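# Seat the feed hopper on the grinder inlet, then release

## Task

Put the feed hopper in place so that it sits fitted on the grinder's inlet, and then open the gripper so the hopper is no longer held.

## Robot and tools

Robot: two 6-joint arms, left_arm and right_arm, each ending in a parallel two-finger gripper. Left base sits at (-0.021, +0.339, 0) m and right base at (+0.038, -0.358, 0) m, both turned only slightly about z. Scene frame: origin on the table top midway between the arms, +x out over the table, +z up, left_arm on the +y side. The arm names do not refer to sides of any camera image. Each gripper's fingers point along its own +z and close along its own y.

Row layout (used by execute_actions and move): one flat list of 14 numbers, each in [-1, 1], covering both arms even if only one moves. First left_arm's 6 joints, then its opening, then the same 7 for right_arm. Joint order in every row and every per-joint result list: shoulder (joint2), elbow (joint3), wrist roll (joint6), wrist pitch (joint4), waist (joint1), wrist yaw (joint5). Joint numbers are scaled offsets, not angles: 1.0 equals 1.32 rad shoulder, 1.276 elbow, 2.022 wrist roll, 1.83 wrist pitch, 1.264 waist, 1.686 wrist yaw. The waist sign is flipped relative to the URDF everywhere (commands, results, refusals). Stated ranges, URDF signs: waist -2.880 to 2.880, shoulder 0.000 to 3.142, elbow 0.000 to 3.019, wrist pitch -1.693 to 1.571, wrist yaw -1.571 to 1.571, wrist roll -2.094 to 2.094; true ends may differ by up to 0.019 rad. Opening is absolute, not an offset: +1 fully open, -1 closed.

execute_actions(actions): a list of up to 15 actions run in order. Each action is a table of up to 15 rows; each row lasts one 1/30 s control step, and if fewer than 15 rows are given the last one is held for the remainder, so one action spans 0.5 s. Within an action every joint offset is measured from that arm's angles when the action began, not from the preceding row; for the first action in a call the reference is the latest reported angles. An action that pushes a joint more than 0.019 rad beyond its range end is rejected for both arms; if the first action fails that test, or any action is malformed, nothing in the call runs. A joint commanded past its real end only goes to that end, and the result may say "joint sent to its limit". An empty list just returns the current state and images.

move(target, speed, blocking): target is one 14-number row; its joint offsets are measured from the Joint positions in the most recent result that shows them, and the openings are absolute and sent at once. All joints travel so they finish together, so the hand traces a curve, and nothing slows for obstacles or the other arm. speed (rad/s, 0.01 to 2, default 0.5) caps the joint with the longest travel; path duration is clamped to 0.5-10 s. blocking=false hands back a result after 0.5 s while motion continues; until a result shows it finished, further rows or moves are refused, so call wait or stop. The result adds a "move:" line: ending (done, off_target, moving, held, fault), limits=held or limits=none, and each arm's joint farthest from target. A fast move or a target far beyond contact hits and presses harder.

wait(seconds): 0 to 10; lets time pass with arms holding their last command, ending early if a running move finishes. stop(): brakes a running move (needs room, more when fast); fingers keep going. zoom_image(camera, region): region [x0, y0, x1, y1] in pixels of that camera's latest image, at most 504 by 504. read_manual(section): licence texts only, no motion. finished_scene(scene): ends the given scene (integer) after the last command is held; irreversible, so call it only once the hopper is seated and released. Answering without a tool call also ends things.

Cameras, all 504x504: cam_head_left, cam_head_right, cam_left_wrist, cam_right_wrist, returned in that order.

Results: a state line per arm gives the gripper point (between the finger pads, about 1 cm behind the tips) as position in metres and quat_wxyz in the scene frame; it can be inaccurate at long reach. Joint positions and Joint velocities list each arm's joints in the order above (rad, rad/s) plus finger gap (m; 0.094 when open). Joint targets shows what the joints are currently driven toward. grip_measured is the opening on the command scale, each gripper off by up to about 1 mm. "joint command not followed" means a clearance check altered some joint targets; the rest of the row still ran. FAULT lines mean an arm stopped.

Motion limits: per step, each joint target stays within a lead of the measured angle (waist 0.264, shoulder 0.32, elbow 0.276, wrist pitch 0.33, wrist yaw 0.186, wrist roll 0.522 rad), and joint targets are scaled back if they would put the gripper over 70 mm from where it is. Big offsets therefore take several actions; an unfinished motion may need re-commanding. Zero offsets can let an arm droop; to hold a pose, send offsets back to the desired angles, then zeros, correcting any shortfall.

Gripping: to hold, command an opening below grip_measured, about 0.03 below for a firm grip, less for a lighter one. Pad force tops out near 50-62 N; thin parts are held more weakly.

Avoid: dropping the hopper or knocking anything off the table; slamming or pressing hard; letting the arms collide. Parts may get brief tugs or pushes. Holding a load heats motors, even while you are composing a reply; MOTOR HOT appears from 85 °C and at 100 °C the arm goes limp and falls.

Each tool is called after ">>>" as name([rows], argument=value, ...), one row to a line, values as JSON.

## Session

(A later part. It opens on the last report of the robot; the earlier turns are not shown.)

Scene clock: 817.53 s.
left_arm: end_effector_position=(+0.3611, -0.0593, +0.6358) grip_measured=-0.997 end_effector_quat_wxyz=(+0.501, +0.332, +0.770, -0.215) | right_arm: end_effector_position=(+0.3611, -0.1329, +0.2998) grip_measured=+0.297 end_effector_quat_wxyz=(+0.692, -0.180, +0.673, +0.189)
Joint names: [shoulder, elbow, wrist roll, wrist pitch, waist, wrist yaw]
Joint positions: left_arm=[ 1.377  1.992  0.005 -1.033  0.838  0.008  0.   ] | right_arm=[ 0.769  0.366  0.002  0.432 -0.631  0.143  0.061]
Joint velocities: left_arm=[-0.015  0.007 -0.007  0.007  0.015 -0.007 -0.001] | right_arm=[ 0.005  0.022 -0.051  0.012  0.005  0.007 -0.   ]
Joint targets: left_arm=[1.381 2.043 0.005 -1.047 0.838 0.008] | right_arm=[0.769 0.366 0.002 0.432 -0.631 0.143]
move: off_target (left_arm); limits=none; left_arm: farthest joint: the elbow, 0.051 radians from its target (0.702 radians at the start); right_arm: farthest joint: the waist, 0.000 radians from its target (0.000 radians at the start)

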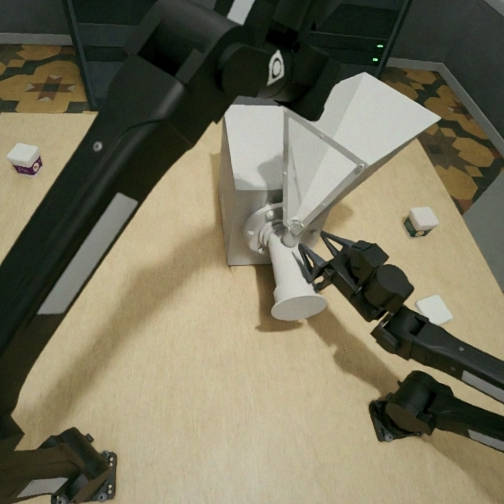

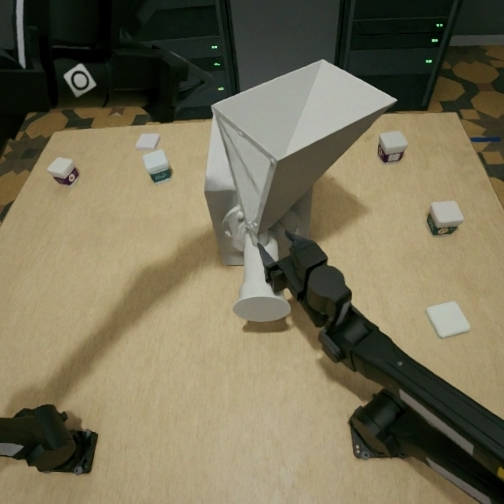

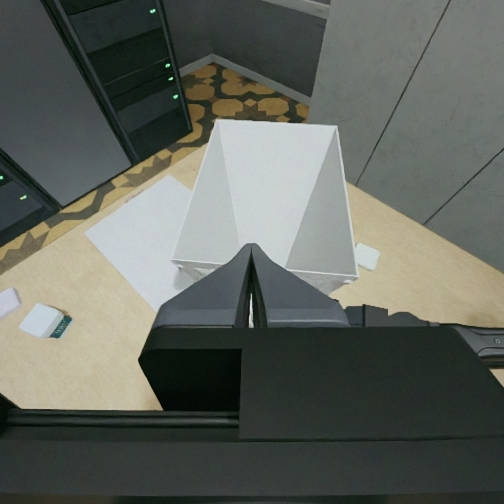

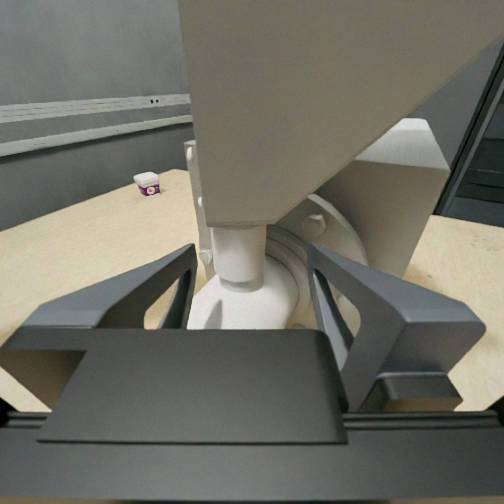

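>>> move(target=[0.115,0.04,0,0,0,0,-1,0,0,0,0,0,0,0.3], speed=0.2)

>>> move(target=[0,0.03,0,-0.1,0,0,-1,0,0,0,0,0,0,0.3], speed=0.12)

Scene clock: 824.43 s.
left_arm: end_effector_position=(+0.4102, -0.1103, +0.5491) grip_measured=-0.997 end_effector_quat_wxyz=(+0.440, +0.347, +0.806, -0.190) | right_arm: end_effector_position=(+0.3611, -0.1329, +0.2998) grip_measured=+0.297 end_effector_quat_wxyz=(+0.692, -0.180, +0.673, +0.189)
Joint names: [shoulder, elbow, wrist roll, wrist pitch, waist, wrist yaw]
Joint positions: left_arm=[ 1.53   1.992  0.005 -1.033  0.838  0.008  0.   ] | right_arm=[ 0.769  0.366  0.002  0.432 -0.631  0.143  0.061]
Joint velocities: left_arm=[-0.015 -0.012 -0.007  0.002  0.005 -0.022  0.   ] | right_arm=[-0.005 -0.012 -0.007  0.007  0.005 -0.037  0.001]
Joint targets: left_arm=[1.529 2.043 0.005 -1.033 0.838 0.008] | right_arm=[0.769 0.366 0.002 0.432 -0.631 0.143]
move: off_target (left_arm); limits=none; left_arm: farthest joint: the elbow, 0.051 radians from its target (0.051 radians at the start); right_arm: farthest joint: the waist, 0.000 radians from its target (0.000 radians at the start)

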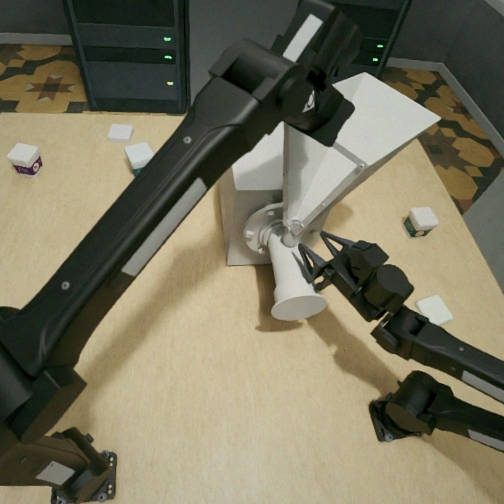

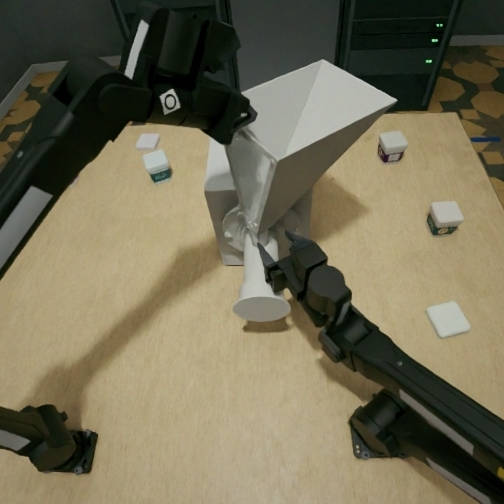

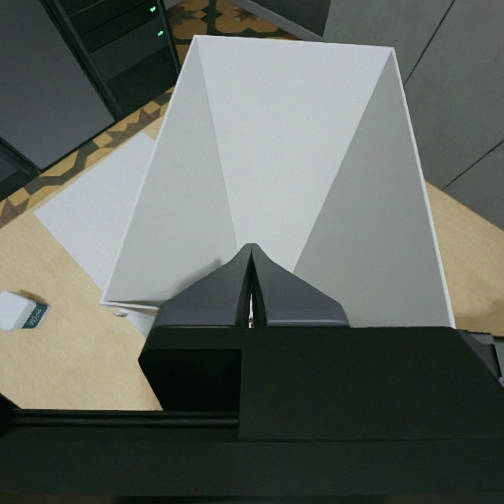

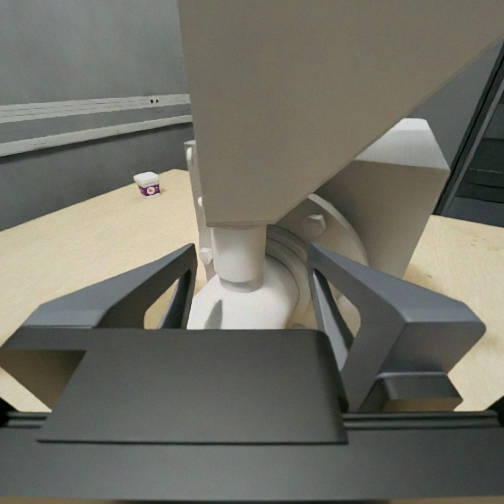

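Scene clock: 826.30 s.
left_arm: end_effector_position=(+0.3935, -0.0930, +0.5367) grip_measured=-0.997 end_effector_quat_wxyz=(+0.394, +0.357, +0.830, -0.171) | right_arm: end_effector_position=(+0.3611, -0.1329, +0.2998) grip_measured=+0.297 end_effector_quat_wxyz=(+0.692, -0.180, +0.673, +0.189)
Joint names: [shoulder, elbow, wrist roll, wrist pitch, waist, wrist yaw]
Joint positions: left_arm=[ 1.522  2.012  0.005 -1.173  0.838  0.008  0.   ] | right_arm=[ 0.769  0.366  0.002  0.432 -0.631  0.143  0.061]
Joint velocities: left_arm=[ 0.005  0.002 -0.037  0.007  0.015  0.051 -0.001] | right_arm=[ 0.005  0.002 -0.051  0.002  0.024  0.066 -0.   ]
Joint targets: left_arm=[1.530 2.030 0.005 -1.216 0.838 0.008] | right_arm=[0.769 0.366 0.002 0.432 -0.631 0.143]
move: off_target (left_arm); limits=none; left_arm: farthest joint: the wrist pitch, 0.043 radians from its target (0.183 radians at the start); right_arm: farthest joint: the waist, 0.000 radians from its target (0.000 radians at the start)

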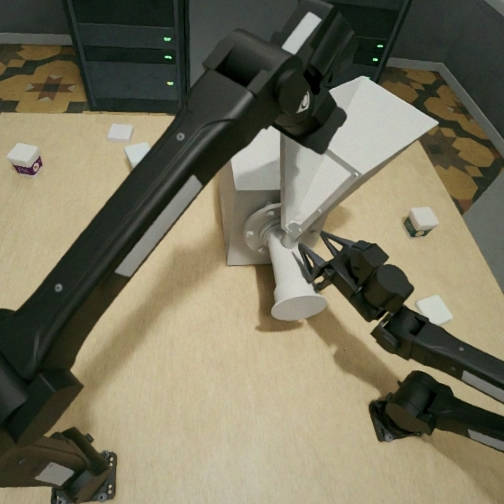

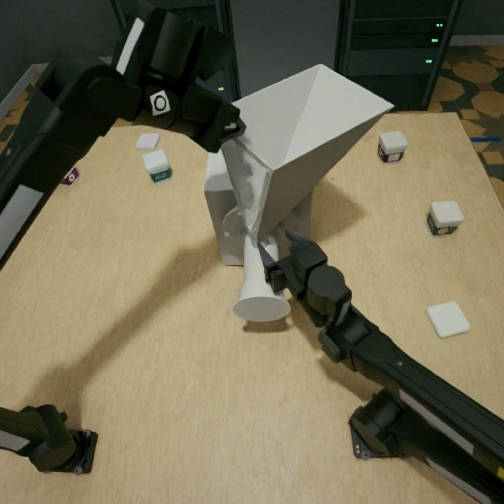

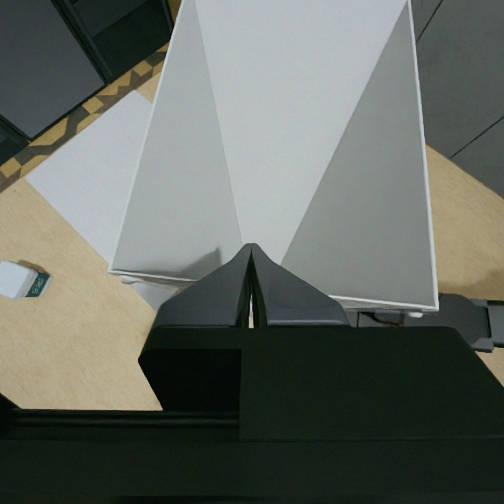

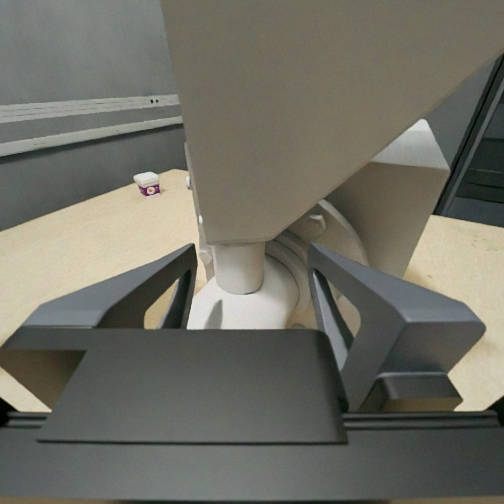

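Seated.

>>> move(target=[0,0.03,0,0.2,0,0,-1,0,0,0,0,0,0,0.3], speed=0.3)

Scene clock: 831.07 s.
left_arm: end_effector_position=(+0.4217, -0.1223, +0.6102) grip_measured=-0.997 end_effector_quat_wxyz=(+0.531, +0.323, +0.750, -0.228) | right_arm: end_effector_position=(+0.3611, -0.1329, +0.2998) grip_measured=+0.297 end_effector_quat_wxyz=(+0.692, -0.180, +0.673, +0.189)
Joint names: [shoulder, elbow, wrist roll, wrist pitch, waist, wrist yaw]
Joint positions: left_arm=[ 1.521  2.012  0.005 -0.83   0.838  0.008  0.   ] | right_arm=[ 0.769  0.366  0.002  0.432 -0.631  0.143  0.061]
Joint velocities: left_arm=[-0.015 -0.017 -0.037 -0.012  0.005 -0.007  0.   ] | right_arm=[-0.005  0.002  0.007 -0.002  0.024  0.037  0.001]
Joint targets: left_arm=[1.522 2.051 0.005 -0.807 0.838 0.008] | right_arm=[0.769 0.366 0.002 0.432 -0.631 0.143]
move: off_target (left_arm); limits=none; left_arm: farthest joint: the elbow, 0.038 radians from its target (0.038 radians at the start); right_arm: farthest joint: the waist, 0.000 radians from its target (0.000 radians at the start)

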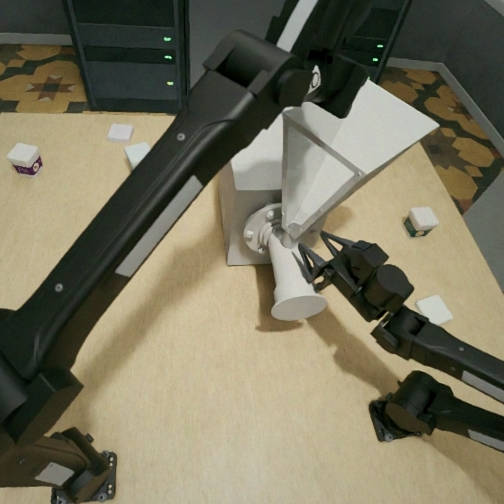

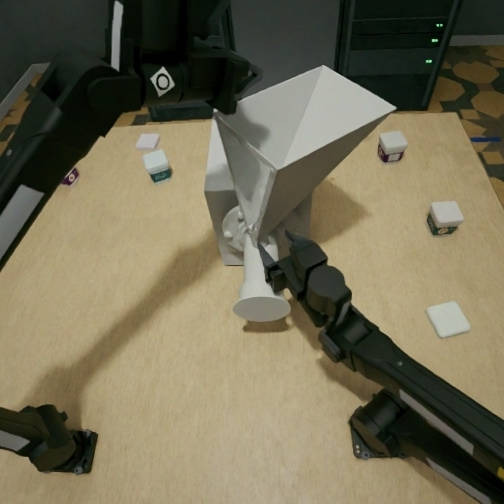

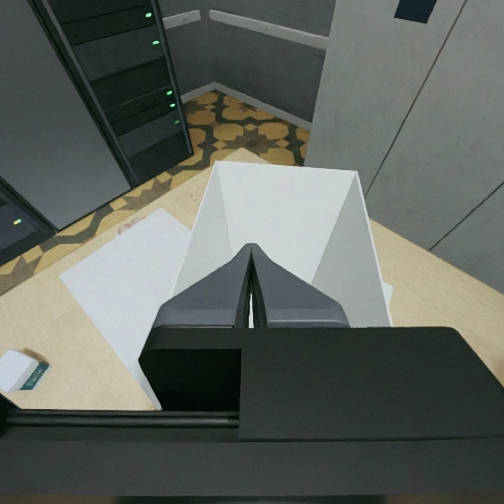

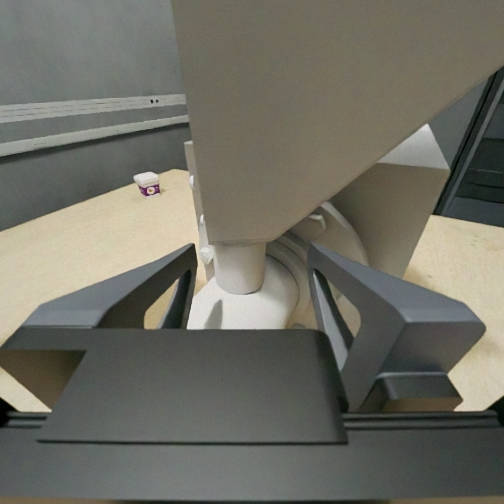

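>>> finished_scene(scene=1)

The scene is finished: the task was done.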